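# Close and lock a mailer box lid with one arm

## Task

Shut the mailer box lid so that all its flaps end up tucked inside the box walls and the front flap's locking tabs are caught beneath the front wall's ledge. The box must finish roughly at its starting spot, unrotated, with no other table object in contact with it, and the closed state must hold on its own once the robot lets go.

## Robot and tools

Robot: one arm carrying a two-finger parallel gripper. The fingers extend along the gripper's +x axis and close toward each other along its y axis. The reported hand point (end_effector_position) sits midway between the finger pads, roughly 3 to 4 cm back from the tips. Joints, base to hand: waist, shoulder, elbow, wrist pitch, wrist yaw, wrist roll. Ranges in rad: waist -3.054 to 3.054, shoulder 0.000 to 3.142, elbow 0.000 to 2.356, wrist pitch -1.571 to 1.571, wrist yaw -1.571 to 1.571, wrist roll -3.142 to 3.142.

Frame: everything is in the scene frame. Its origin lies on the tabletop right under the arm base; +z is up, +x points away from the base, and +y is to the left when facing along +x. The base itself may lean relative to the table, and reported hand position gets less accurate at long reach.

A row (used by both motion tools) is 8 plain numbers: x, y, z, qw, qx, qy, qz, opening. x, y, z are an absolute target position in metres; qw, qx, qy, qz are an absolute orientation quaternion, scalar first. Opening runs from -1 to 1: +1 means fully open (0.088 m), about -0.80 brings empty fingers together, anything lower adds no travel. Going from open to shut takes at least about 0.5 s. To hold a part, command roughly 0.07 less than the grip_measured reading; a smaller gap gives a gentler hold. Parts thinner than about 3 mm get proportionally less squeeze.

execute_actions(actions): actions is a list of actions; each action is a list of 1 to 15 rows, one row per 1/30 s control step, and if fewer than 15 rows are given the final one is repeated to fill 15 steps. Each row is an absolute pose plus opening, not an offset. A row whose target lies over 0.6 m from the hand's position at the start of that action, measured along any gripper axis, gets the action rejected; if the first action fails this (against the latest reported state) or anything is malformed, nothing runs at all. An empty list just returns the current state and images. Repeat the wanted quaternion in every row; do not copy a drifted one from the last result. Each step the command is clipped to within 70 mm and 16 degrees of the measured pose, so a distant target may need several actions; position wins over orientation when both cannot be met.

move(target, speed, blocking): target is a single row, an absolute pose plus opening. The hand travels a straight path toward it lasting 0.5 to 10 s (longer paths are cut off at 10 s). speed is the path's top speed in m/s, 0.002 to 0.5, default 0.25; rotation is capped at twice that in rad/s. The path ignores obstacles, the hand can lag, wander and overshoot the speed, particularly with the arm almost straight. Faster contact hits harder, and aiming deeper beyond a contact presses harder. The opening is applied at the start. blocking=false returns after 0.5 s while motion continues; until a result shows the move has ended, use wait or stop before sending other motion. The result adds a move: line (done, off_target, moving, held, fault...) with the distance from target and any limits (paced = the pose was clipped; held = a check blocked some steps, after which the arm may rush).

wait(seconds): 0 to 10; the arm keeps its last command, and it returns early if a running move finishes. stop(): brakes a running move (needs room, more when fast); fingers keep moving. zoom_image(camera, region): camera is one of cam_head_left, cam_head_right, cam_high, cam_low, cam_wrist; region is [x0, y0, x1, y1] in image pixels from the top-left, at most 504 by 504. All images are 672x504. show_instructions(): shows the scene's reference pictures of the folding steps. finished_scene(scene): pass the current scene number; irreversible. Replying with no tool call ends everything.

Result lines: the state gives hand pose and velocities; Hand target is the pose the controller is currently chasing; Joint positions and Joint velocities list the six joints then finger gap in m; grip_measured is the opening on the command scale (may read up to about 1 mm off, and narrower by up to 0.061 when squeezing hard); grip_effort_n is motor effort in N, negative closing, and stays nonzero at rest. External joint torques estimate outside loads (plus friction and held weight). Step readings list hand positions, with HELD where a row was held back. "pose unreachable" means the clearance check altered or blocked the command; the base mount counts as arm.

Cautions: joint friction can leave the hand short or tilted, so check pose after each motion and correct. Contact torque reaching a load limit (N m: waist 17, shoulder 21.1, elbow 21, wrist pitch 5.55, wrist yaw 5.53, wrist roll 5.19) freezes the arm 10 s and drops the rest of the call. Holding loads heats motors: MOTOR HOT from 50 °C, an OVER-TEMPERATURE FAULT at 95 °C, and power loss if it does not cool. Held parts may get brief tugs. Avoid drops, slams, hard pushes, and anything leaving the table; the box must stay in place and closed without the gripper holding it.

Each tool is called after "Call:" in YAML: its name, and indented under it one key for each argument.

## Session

Call:
show_instructions:

Call:
execute_actions:
  actions: []

Reference images for this scene: manual page 1, manual page 2, manual page 3, manual page 4, manual page 5, manual page 6.

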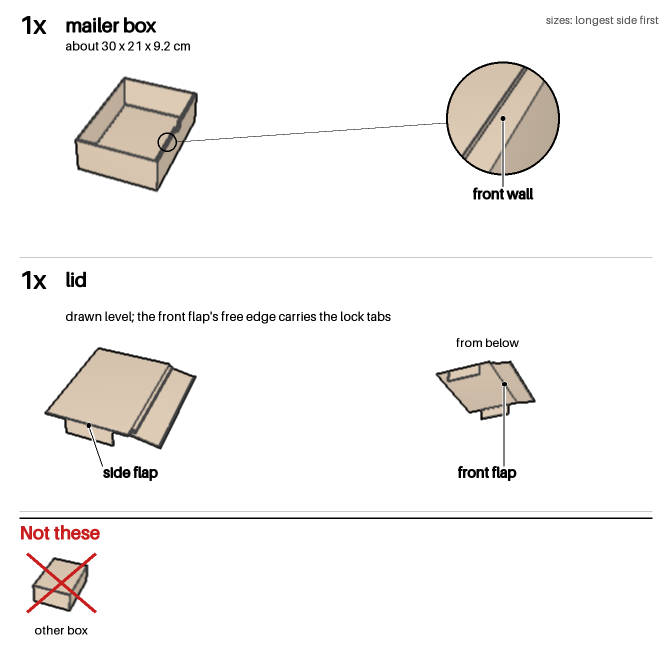

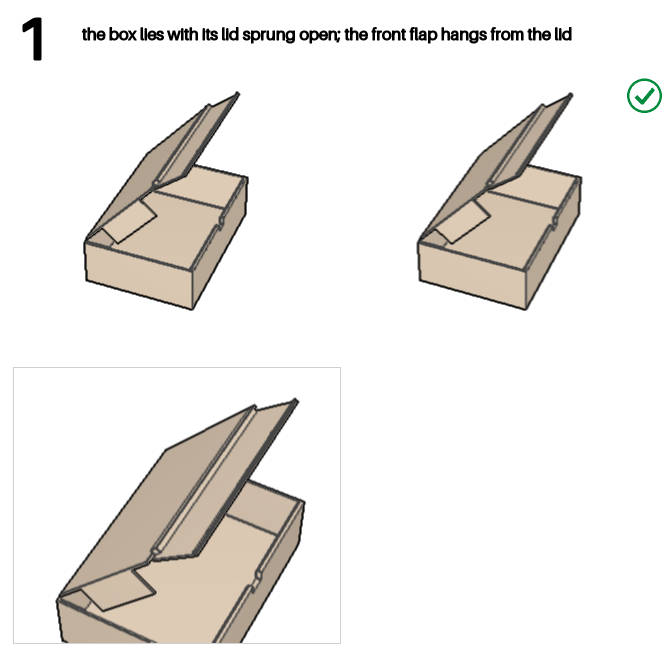

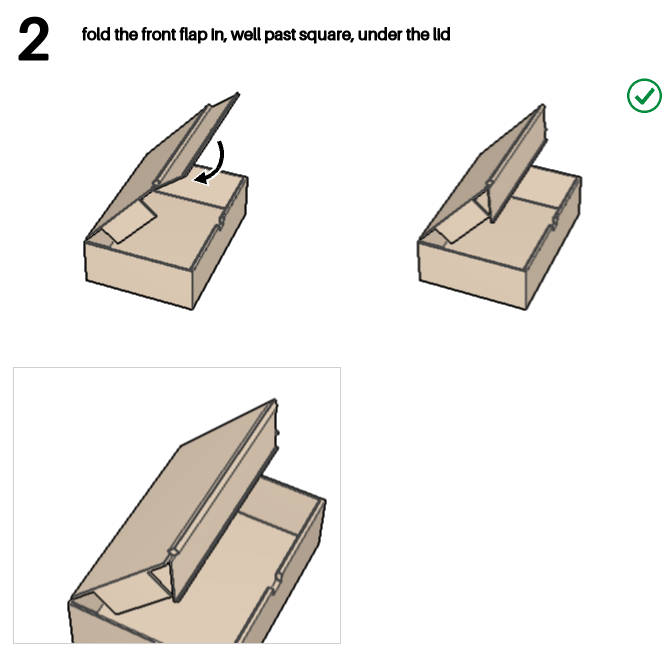

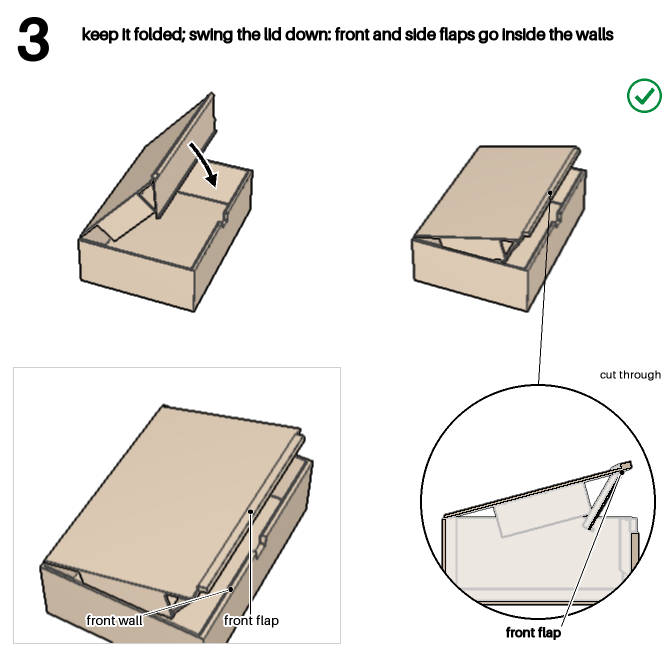

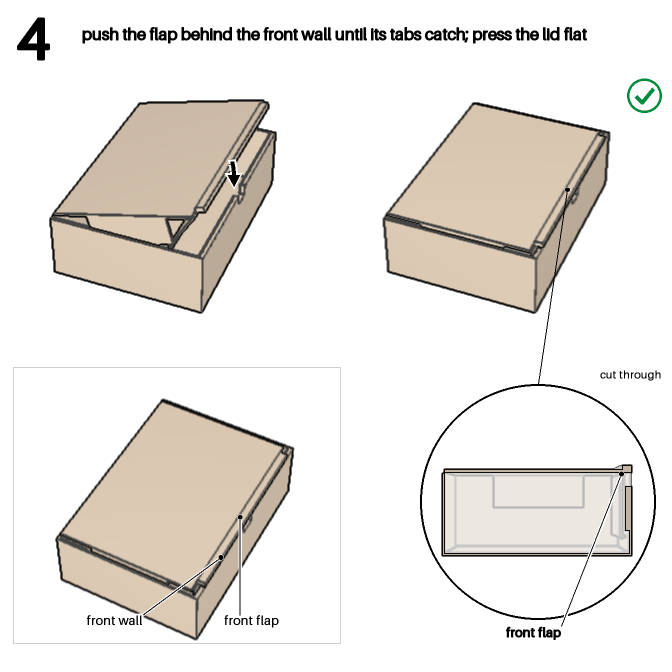

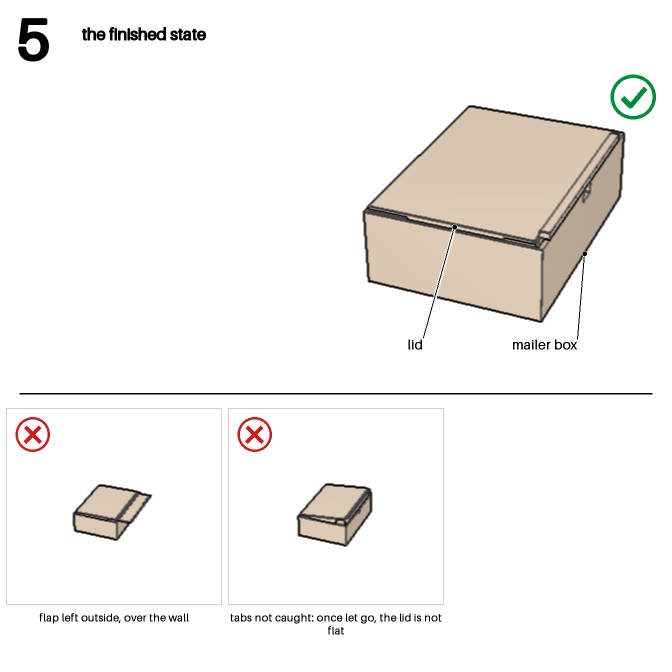

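Scene clock: 0.00 s.
end_effector_position=(+0.4030, -0.1731, +0.2305) grip_measured=+0.835 grip_effort_n=n/a end_effector_quat_wxyz=(+0.885, +0.434, +0.167, +0.018) end_effector_velocity=(+0.001, -0.000, +0.005) end_effector_angular_velocity=(-0.001, -0.027, +0.007)
Joint positions: [-0.015  0.841  0.644  0.231 -0.005  0.022  0.08 ]
Joint velocities: [ 0.002 -0.002  0.002  0.007 -0.022 -0.007 -0.   ]
Joint torques (N m, as the arm reports them, + toward a larger angle): no reading
External joint torques (N m, as the arm's controller estimates them; a push from outside toward a larger angle lowers the number): no reading
Motor temperatures (°C, as the motors report them): [34 29 29 28 25 26]
Heat: hottest waist 34 °C (+0.0 °C/min).
Hand target: +0.403, -0.173, +0.230; +0.885, +0.434, +0.167, +0.018

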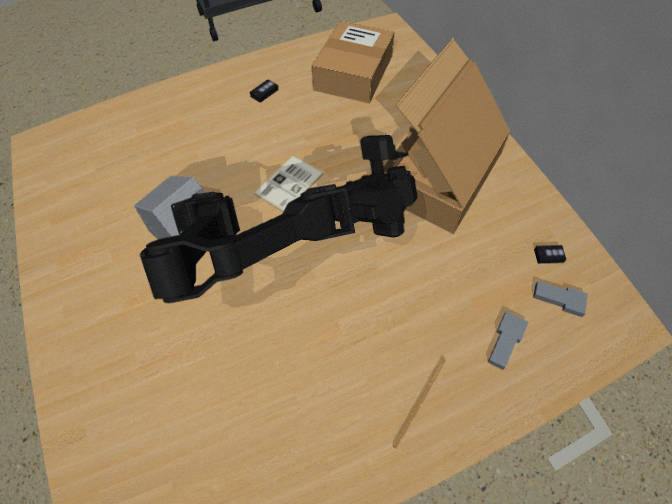

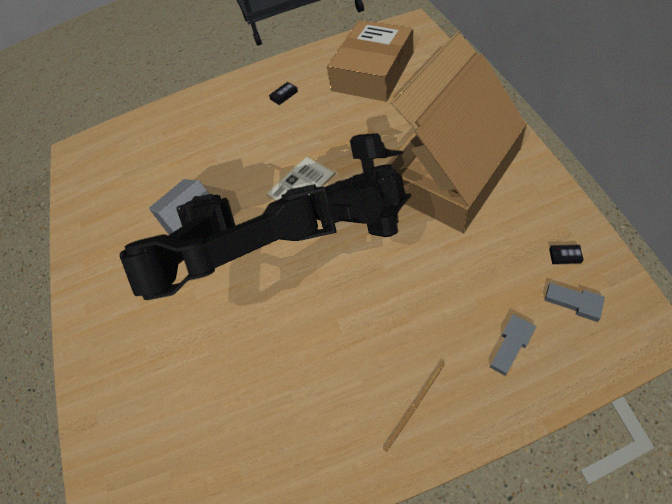

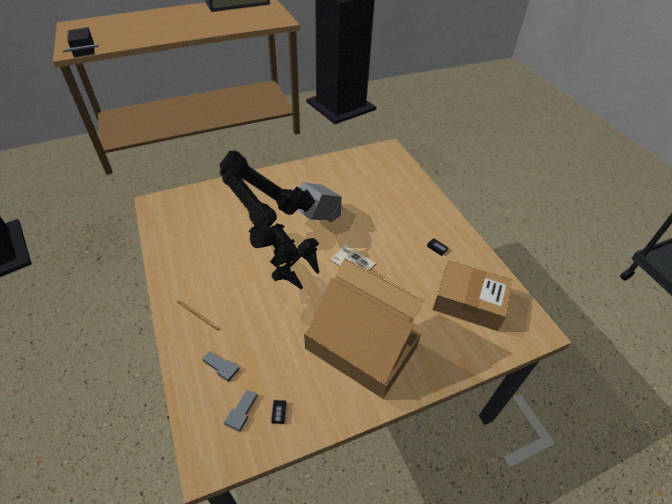

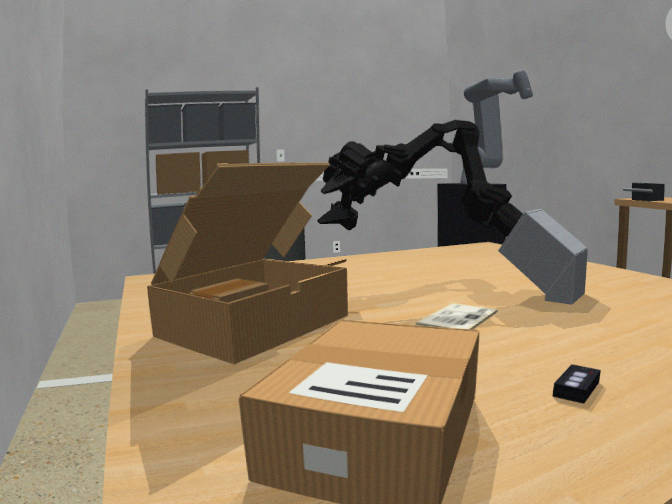

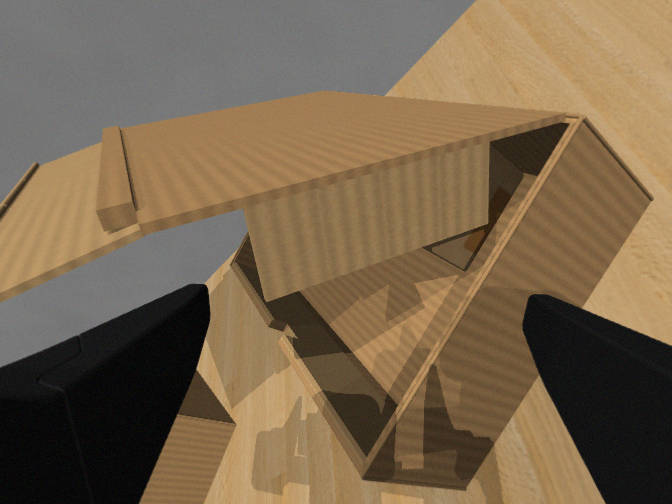

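Call:
move:
  target: [0.36,-0.08,0.40,0.868,-0.131,0.36,0.316,-0.72]

Scene clock: 7.47 s.
end_effector_position=(+0.3598, -0.0805, +0.3993) grip_measured=-0.718 grip_effort_n=-10.9 end_effector_quat_wxyz=(+0.868, -0.131, +0.357, +0.318) end_effector_velocity=(-0.003, -0.001, -0.001) end_effector_angular_velocity=(-0.033, +0.012, +0.037)
Joint positions: [ 1.042  1.453  1.675 -1.383  0.919 -0.183  0.004]
Joint velocities: [ 0.002  0.022  0.032 -0.066 -0.007  0.007 -0.   ]
Joint torques (N m, as the arm reports them, + toward a larger angle): [3.96 2.18 3.91 0.9  0.15 0.16]
External joint torques (N m, as the arm's controller estimates them; a push from outside toward a larger angle lowers the number): [ 0.16  0.33  1.23 -0.24  0.21  0.15]
Motor temperatures (°C, as the motors report them): [33 29 29 28 25 26]
Heat: hottest waist 33 °C (-8.0 °C/min).
Hand target: +0.360, -0.080, +0.400; +0.868, -0.132, +0.359, +0.316
Off the commanded pose: 0.001 m, 0 deg.
move: done

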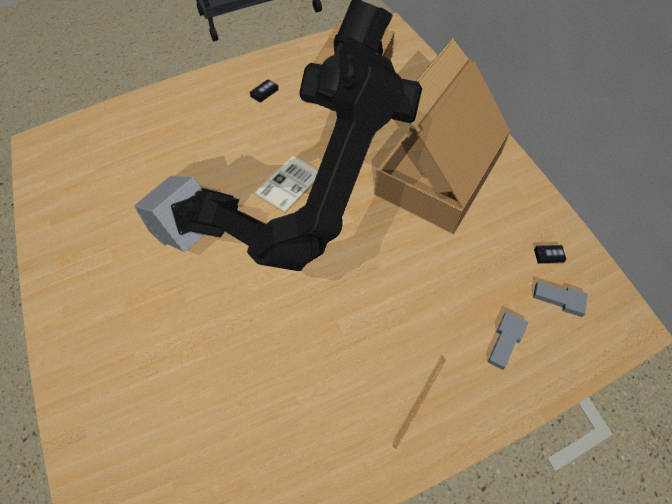

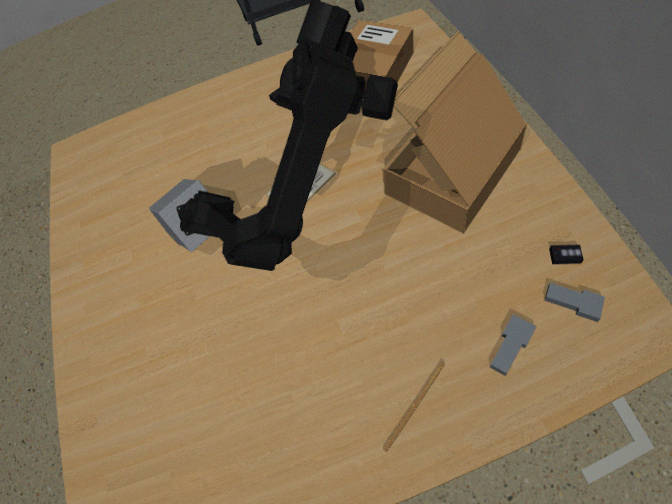

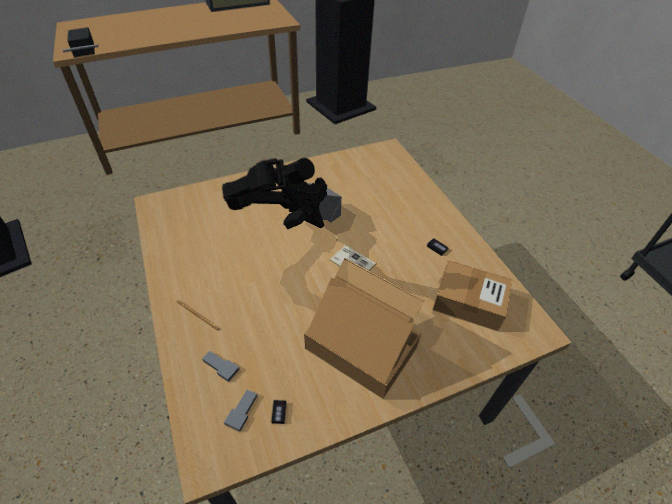

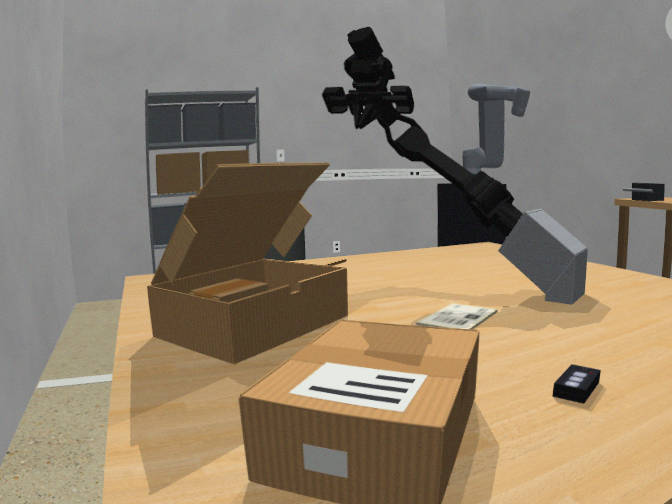

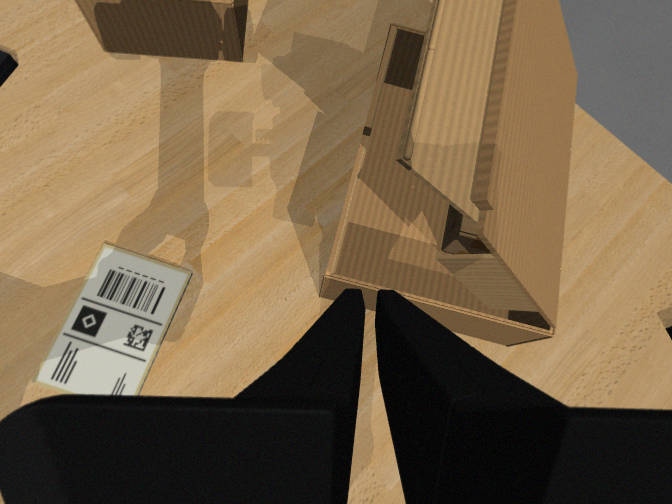

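Call:
move:
  target: [0.549,0.030,0.345,0.878,-0.32,0.345,0.09,-0.72]
  speed: 0.15

Scene clock: 22.27 s.
end_effector_position=(+0.5497, +0.0260, +0.3507) grip_measured=-0.718 grip_effort_n=-10.9 end_effector_quat_wxyz=(+0.882, -0.312, +0.343, +0.089) end_effector_velocity=(+0.001, +0.007, -0.002) end_effector_angular_velocity=(-0.005, -0.022, +0.015)
Joint positions: [ 0.745  1.98   1.63   0.121  1.225 -1.29   0.004]
Joint velocities: [-0.002  0.007 -0.032  0.081 -0.022 -0.051 -0.   ]
Joint torques (N m, as the arm reports them, + toward a larger angle): [ 8.44 -2.58  4.07  1.07 -0.17 -0.08]
External joint torques (N m, as the arm's controller estimates them; a push from outside toward a larger angle lowers the number): [-0.03  1.11 -0.05  0.22  0.12 -0.12]
Motor temperatures (°C, as the motors report them): [34 29 29 29 25 26]
Heat: hottest waist 34 °C (+0.0 °C/min).
Hand target: +0.549, +0.030, +0.345; +0.877, -0.320, +0.346, +0.091
Off the commanded pose: 0.007 m, 1 deg.
move: done

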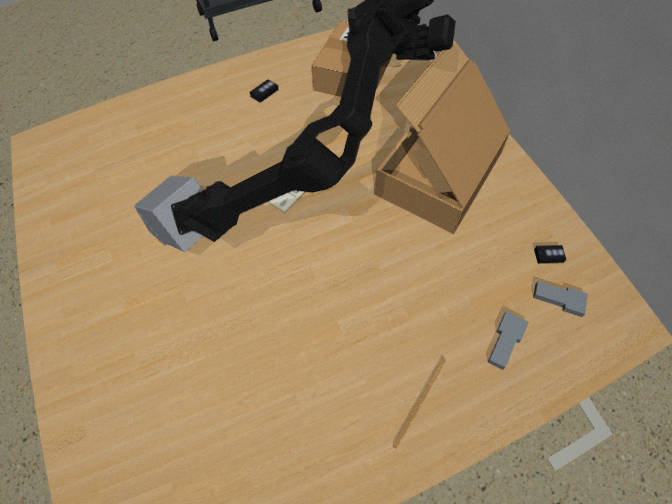

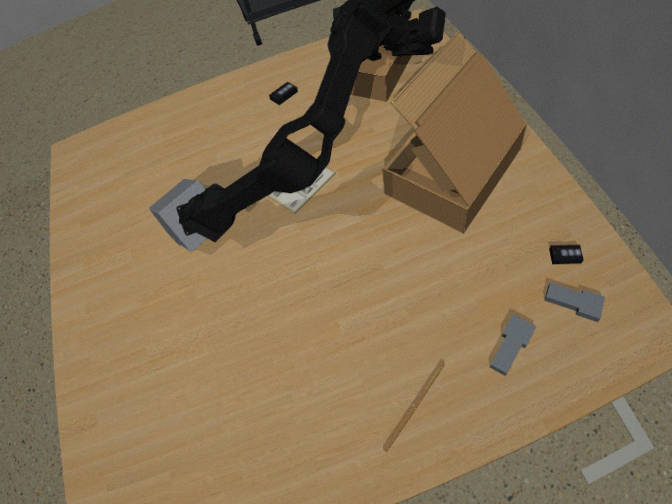

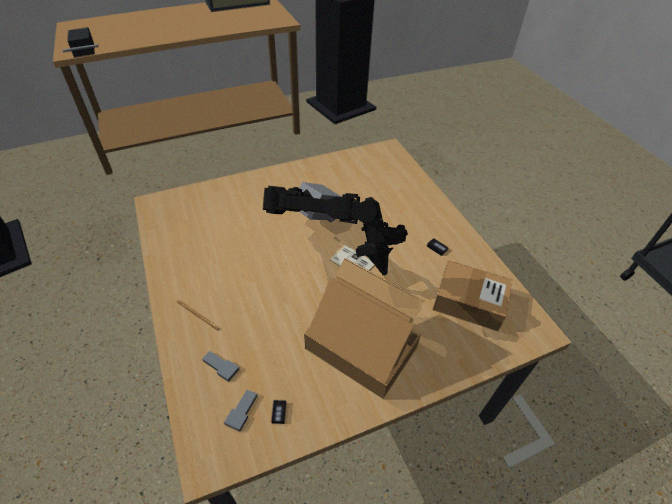

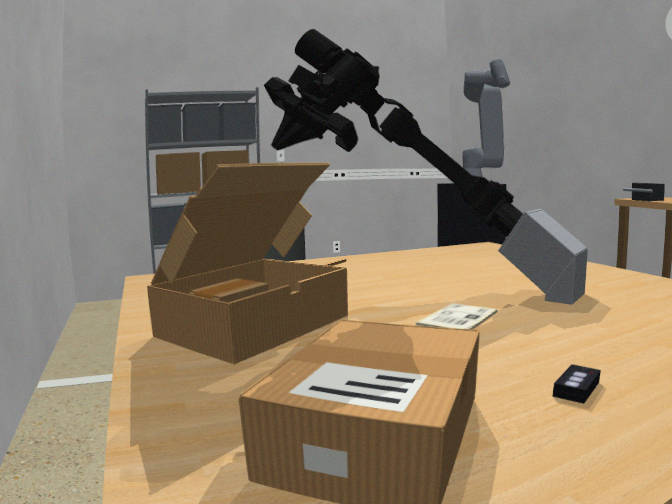

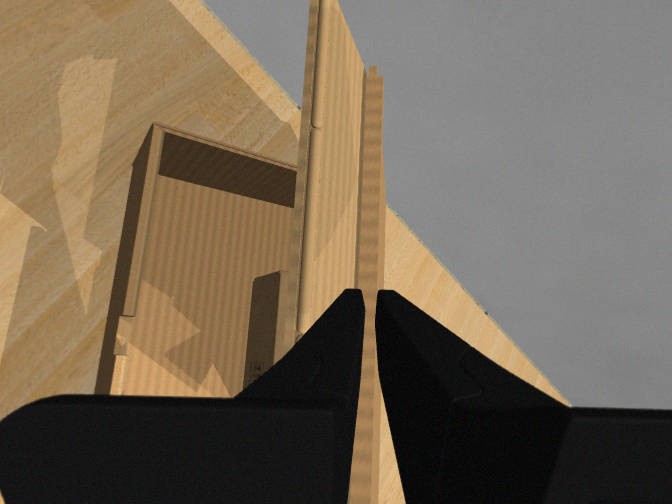

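Call:
move:
  target: [0.547,0.034,0.325,0.878,-0.32,0.345,0.09,-0.72]
  speed: 0.04

Scene clock: 26.60 s.
end_effector_position=(+0.5473, +0.0338, +0.3284) grip_measured=-0.718 grip_effort_n=-10.5 end_effector_quat_wxyz=(+0.879, -0.317, +0.345, +0.088) end_effector_velocity=(+0.001, +0.002, -0.003) end_effector_angular_velocity=(-0.009, -0.006, +0.026)
Joint positions: [ 0.716  1.98   1.547  0.224  1.204 -1.319  0.004]
Joint velocities: [-0.007 -0.002 -0.012  0.007 -0.022 -0.022 -0.   ]
Joint torques (N m, as the arm reports them, + toward a larger angle): [ 8.33 -3.69  4.15  1.04 -0.47 -0.09]
External joint torques (N m, as the arm's controller estimates them; a push from outside toward a larger angle lowers the number): [-0.03  0.34 -0.13  0.17 -0.19 -0.13]
Motor temperatures (°C, as the motors report them): [35 29 29 29 25 26]
Heat: hottest waist 35 °C (+2.3 °C/min).
Hand target: +0.547, +0.034, +0.325; +0.878, -0.320, +0.345, +0.090
Off the commanded pose: 0.003 m, 0 deg.
move: done

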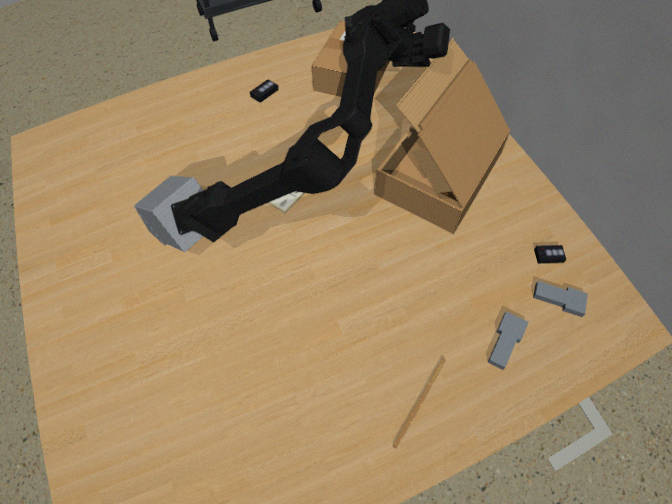

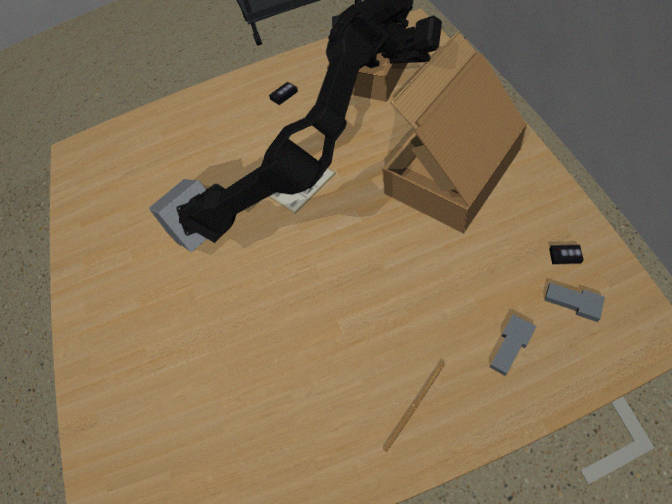

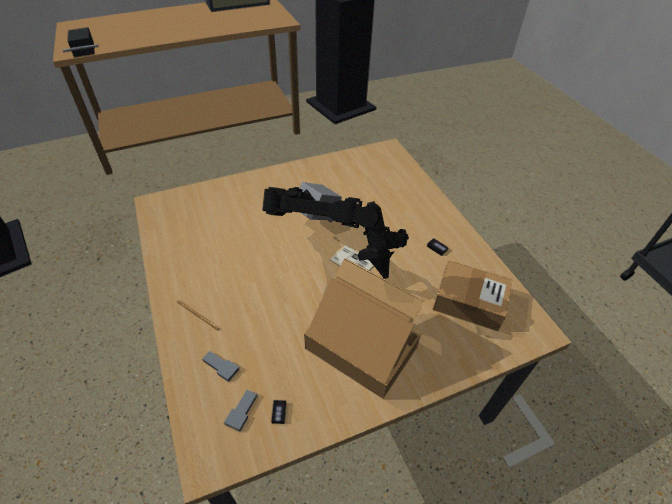

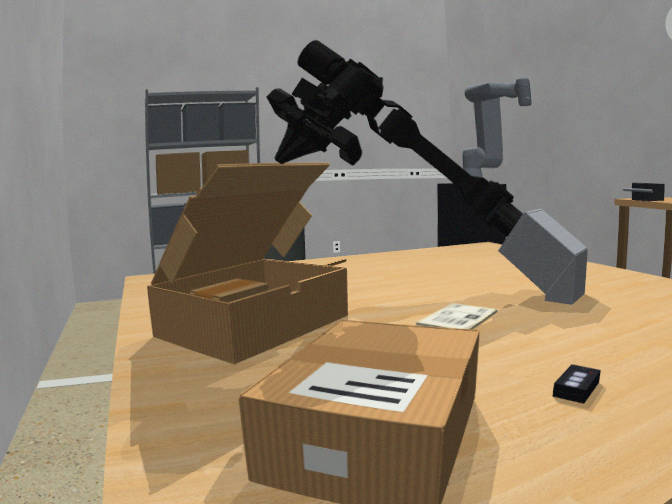

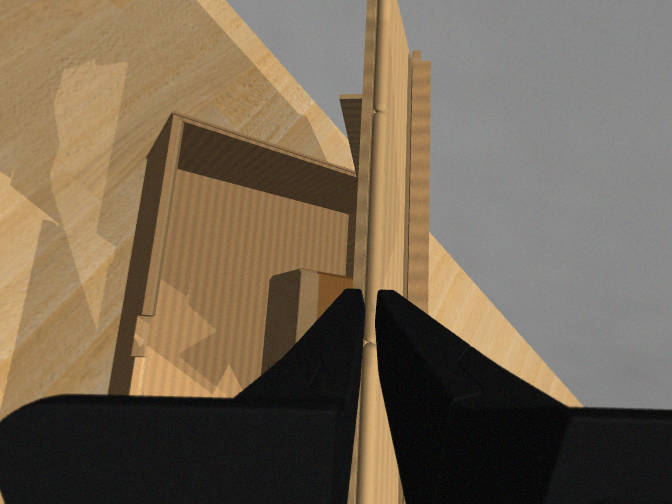

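Call:
move:
  target: [0.552,0.022,0.31,0.878,-0.32,0.345,0.09,-0.72]
  speed: 0.02

Call:
move:
  target: [0.556,0.016,0.272,0.878,-0.32,0.345,0.09,-0.72]
  speed: 0.02

Scene clock: 34.13 s.
end_effector_position=(+0.5520, +0.0253, +0.3138) grip_measured=-0.718 grip_effort_n=-10.9 end_effector_quat_wxyz=(+0.879, -0.318, +0.342, +0.091) end_effector_velocity=(-0.003, +0.001, -0.004) end_effector_angular_velocity=(-0.019, +0.013, +0.012)
Joint positions: [ 0.677  1.958  1.51   0.255  1.16  -1.342  0.004]
Joint velocities: [-0.002 -0.002 -0.012 -0.007  0.007 -0.007 -0.   ]
Joint torques (N m, as the arm reports them, + toward a larger angle): [ 8.05 -4.36  4.17  1.06 -0.38 -0.1 ]
External joint torques (N m, as the arm's controller estimates them; a push from outside toward a larger angle lowers the number): [-0.34 -0.21 -0.09  0.19 -0.08 -0.14]
Motor temperatures (°C, as the motors report them): [37 30 30 29 25 26]
Heat: hottest waist 37 °C (+5.3 °C/min).
Hand target: +0.552, +0.022, +0.310; +0.878, -0.320, +0.345, +0.090
Off the commanded pose: 0.005 m, 0 deg.
move: done

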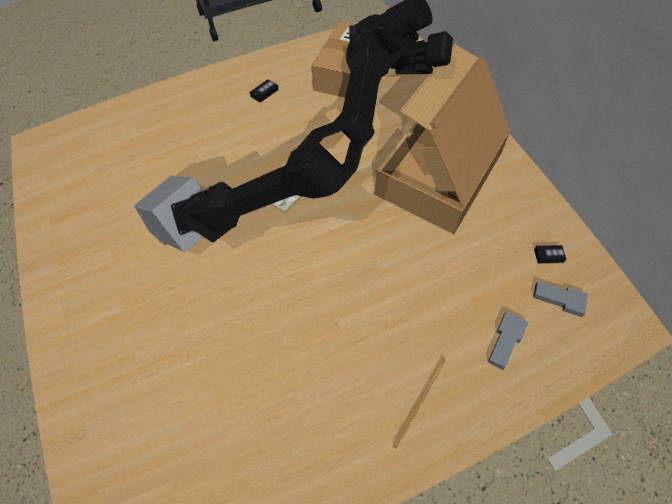

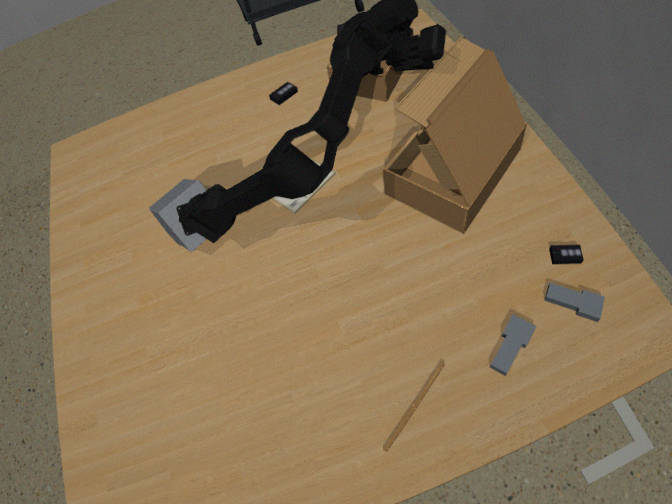

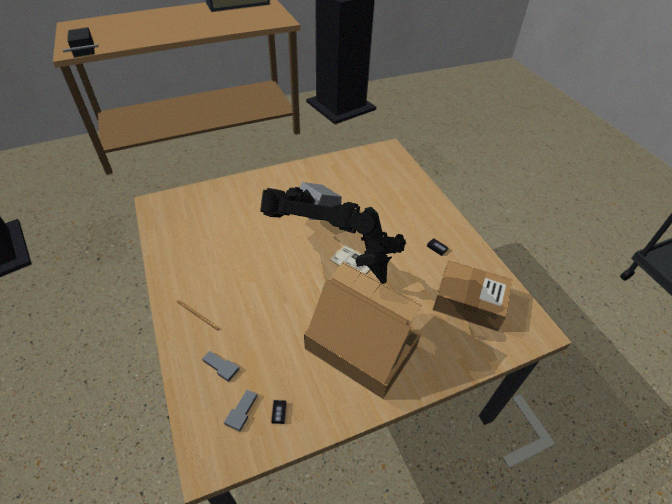

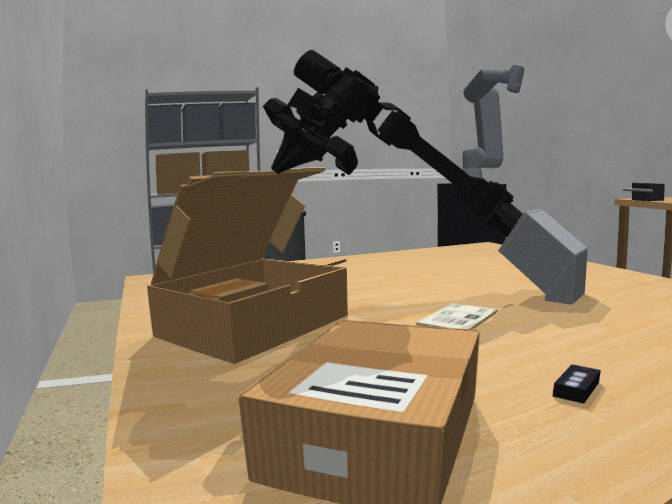

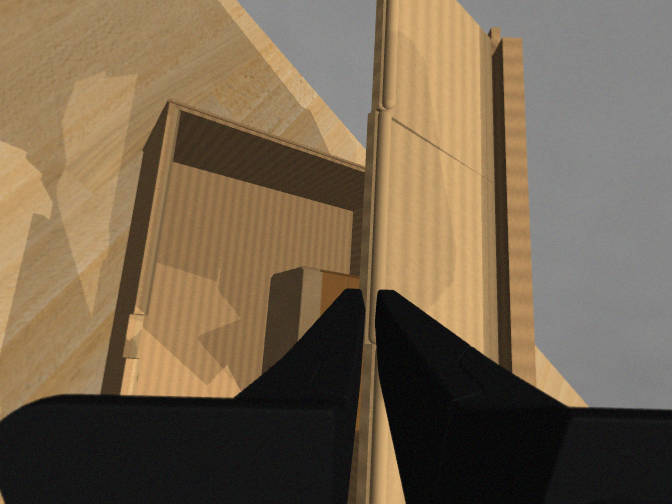

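Scene clock: 36.57 s.
end_effector_position=(+0.5560, +0.0200, +0.2755) grip_measured=-0.718 grip_effort_n=-10.5 end_effector_quat_wxyz=(+0.879, -0.319, +0.342, +0.092) end_effector_velocity=(+0.001, +0.002, -0.000) end_effector_angular_velocity=(+0.001, -0.009, +0.022)
Joint positions: [ 0.597  1.945  1.416  0.362  1.081 -1.374  0.004]
Joint velocities: [-0.002 -0.002 -0.002 -0.007 -0.022 -0.007 -0.   ]
Joint torques (N m, as the arm reports them, + toward a larger angle): [ 8.   -4.73  4.15  1.09 -0.37 -0.09]
External joint torques (N m, as the arm's controller estimates them; a push from outside toward a larger angle lowers the number): [-0.49 -0.19 -0.12  0.2  -0.05 -0.13]
Motor temperatures (°C, as the motors report them): [37 30 30 29 25 26]
Heat: hottest waist 37 °C (+4.9 °C/min).
Hand target: +0.556, +0.016, +0.272; +0.878, -0.320, +0.345, +0.090
Off the commanded pose: 0.005 m, 0 deg.
move: done

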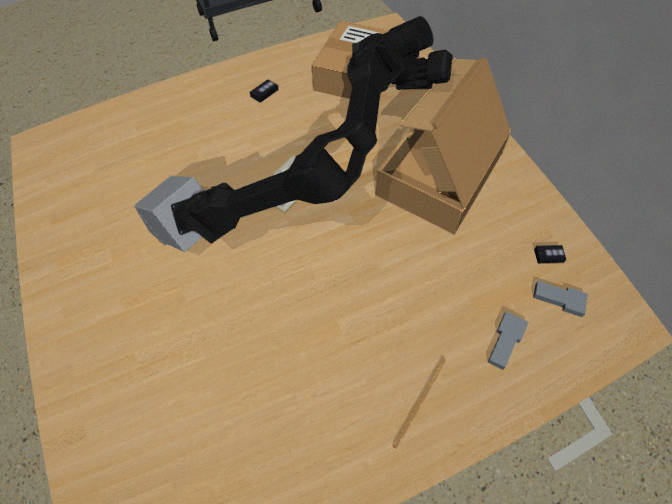

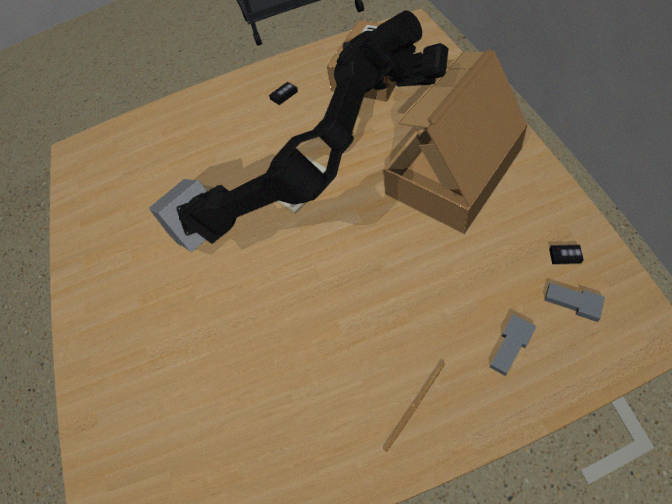

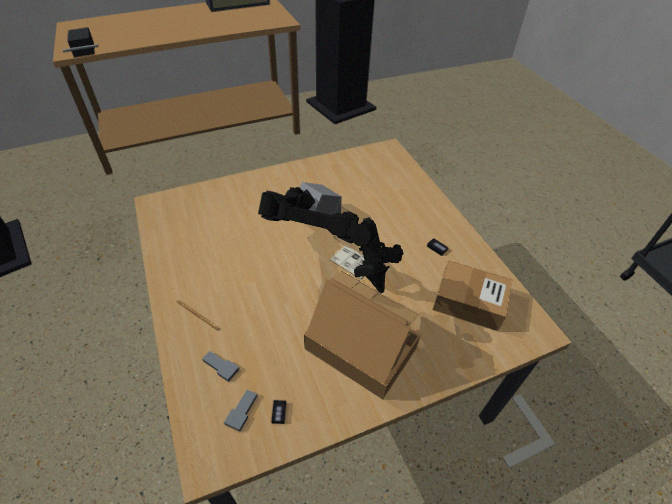

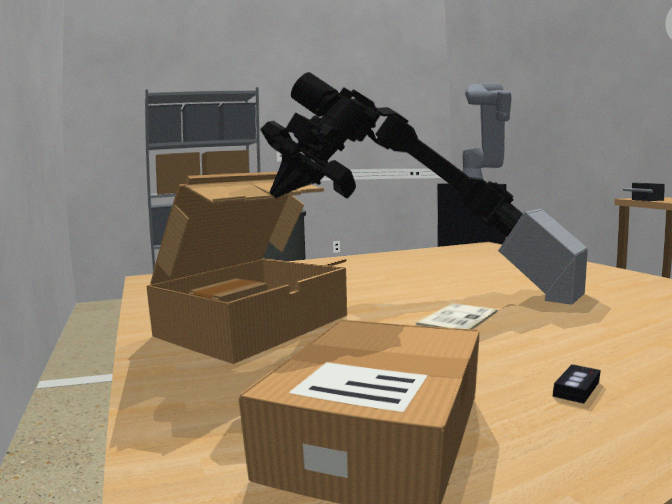

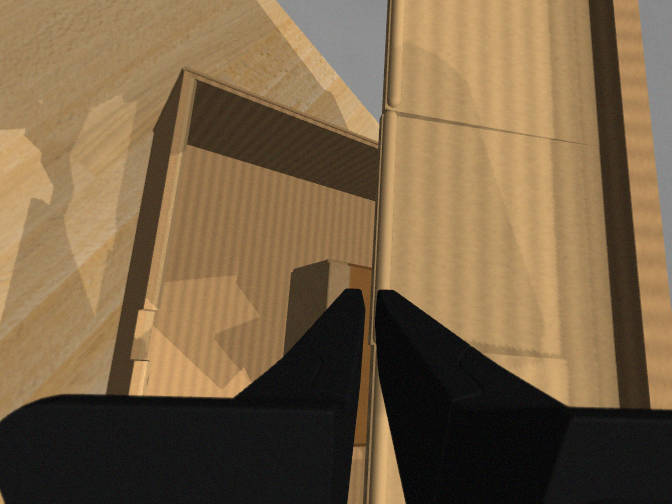

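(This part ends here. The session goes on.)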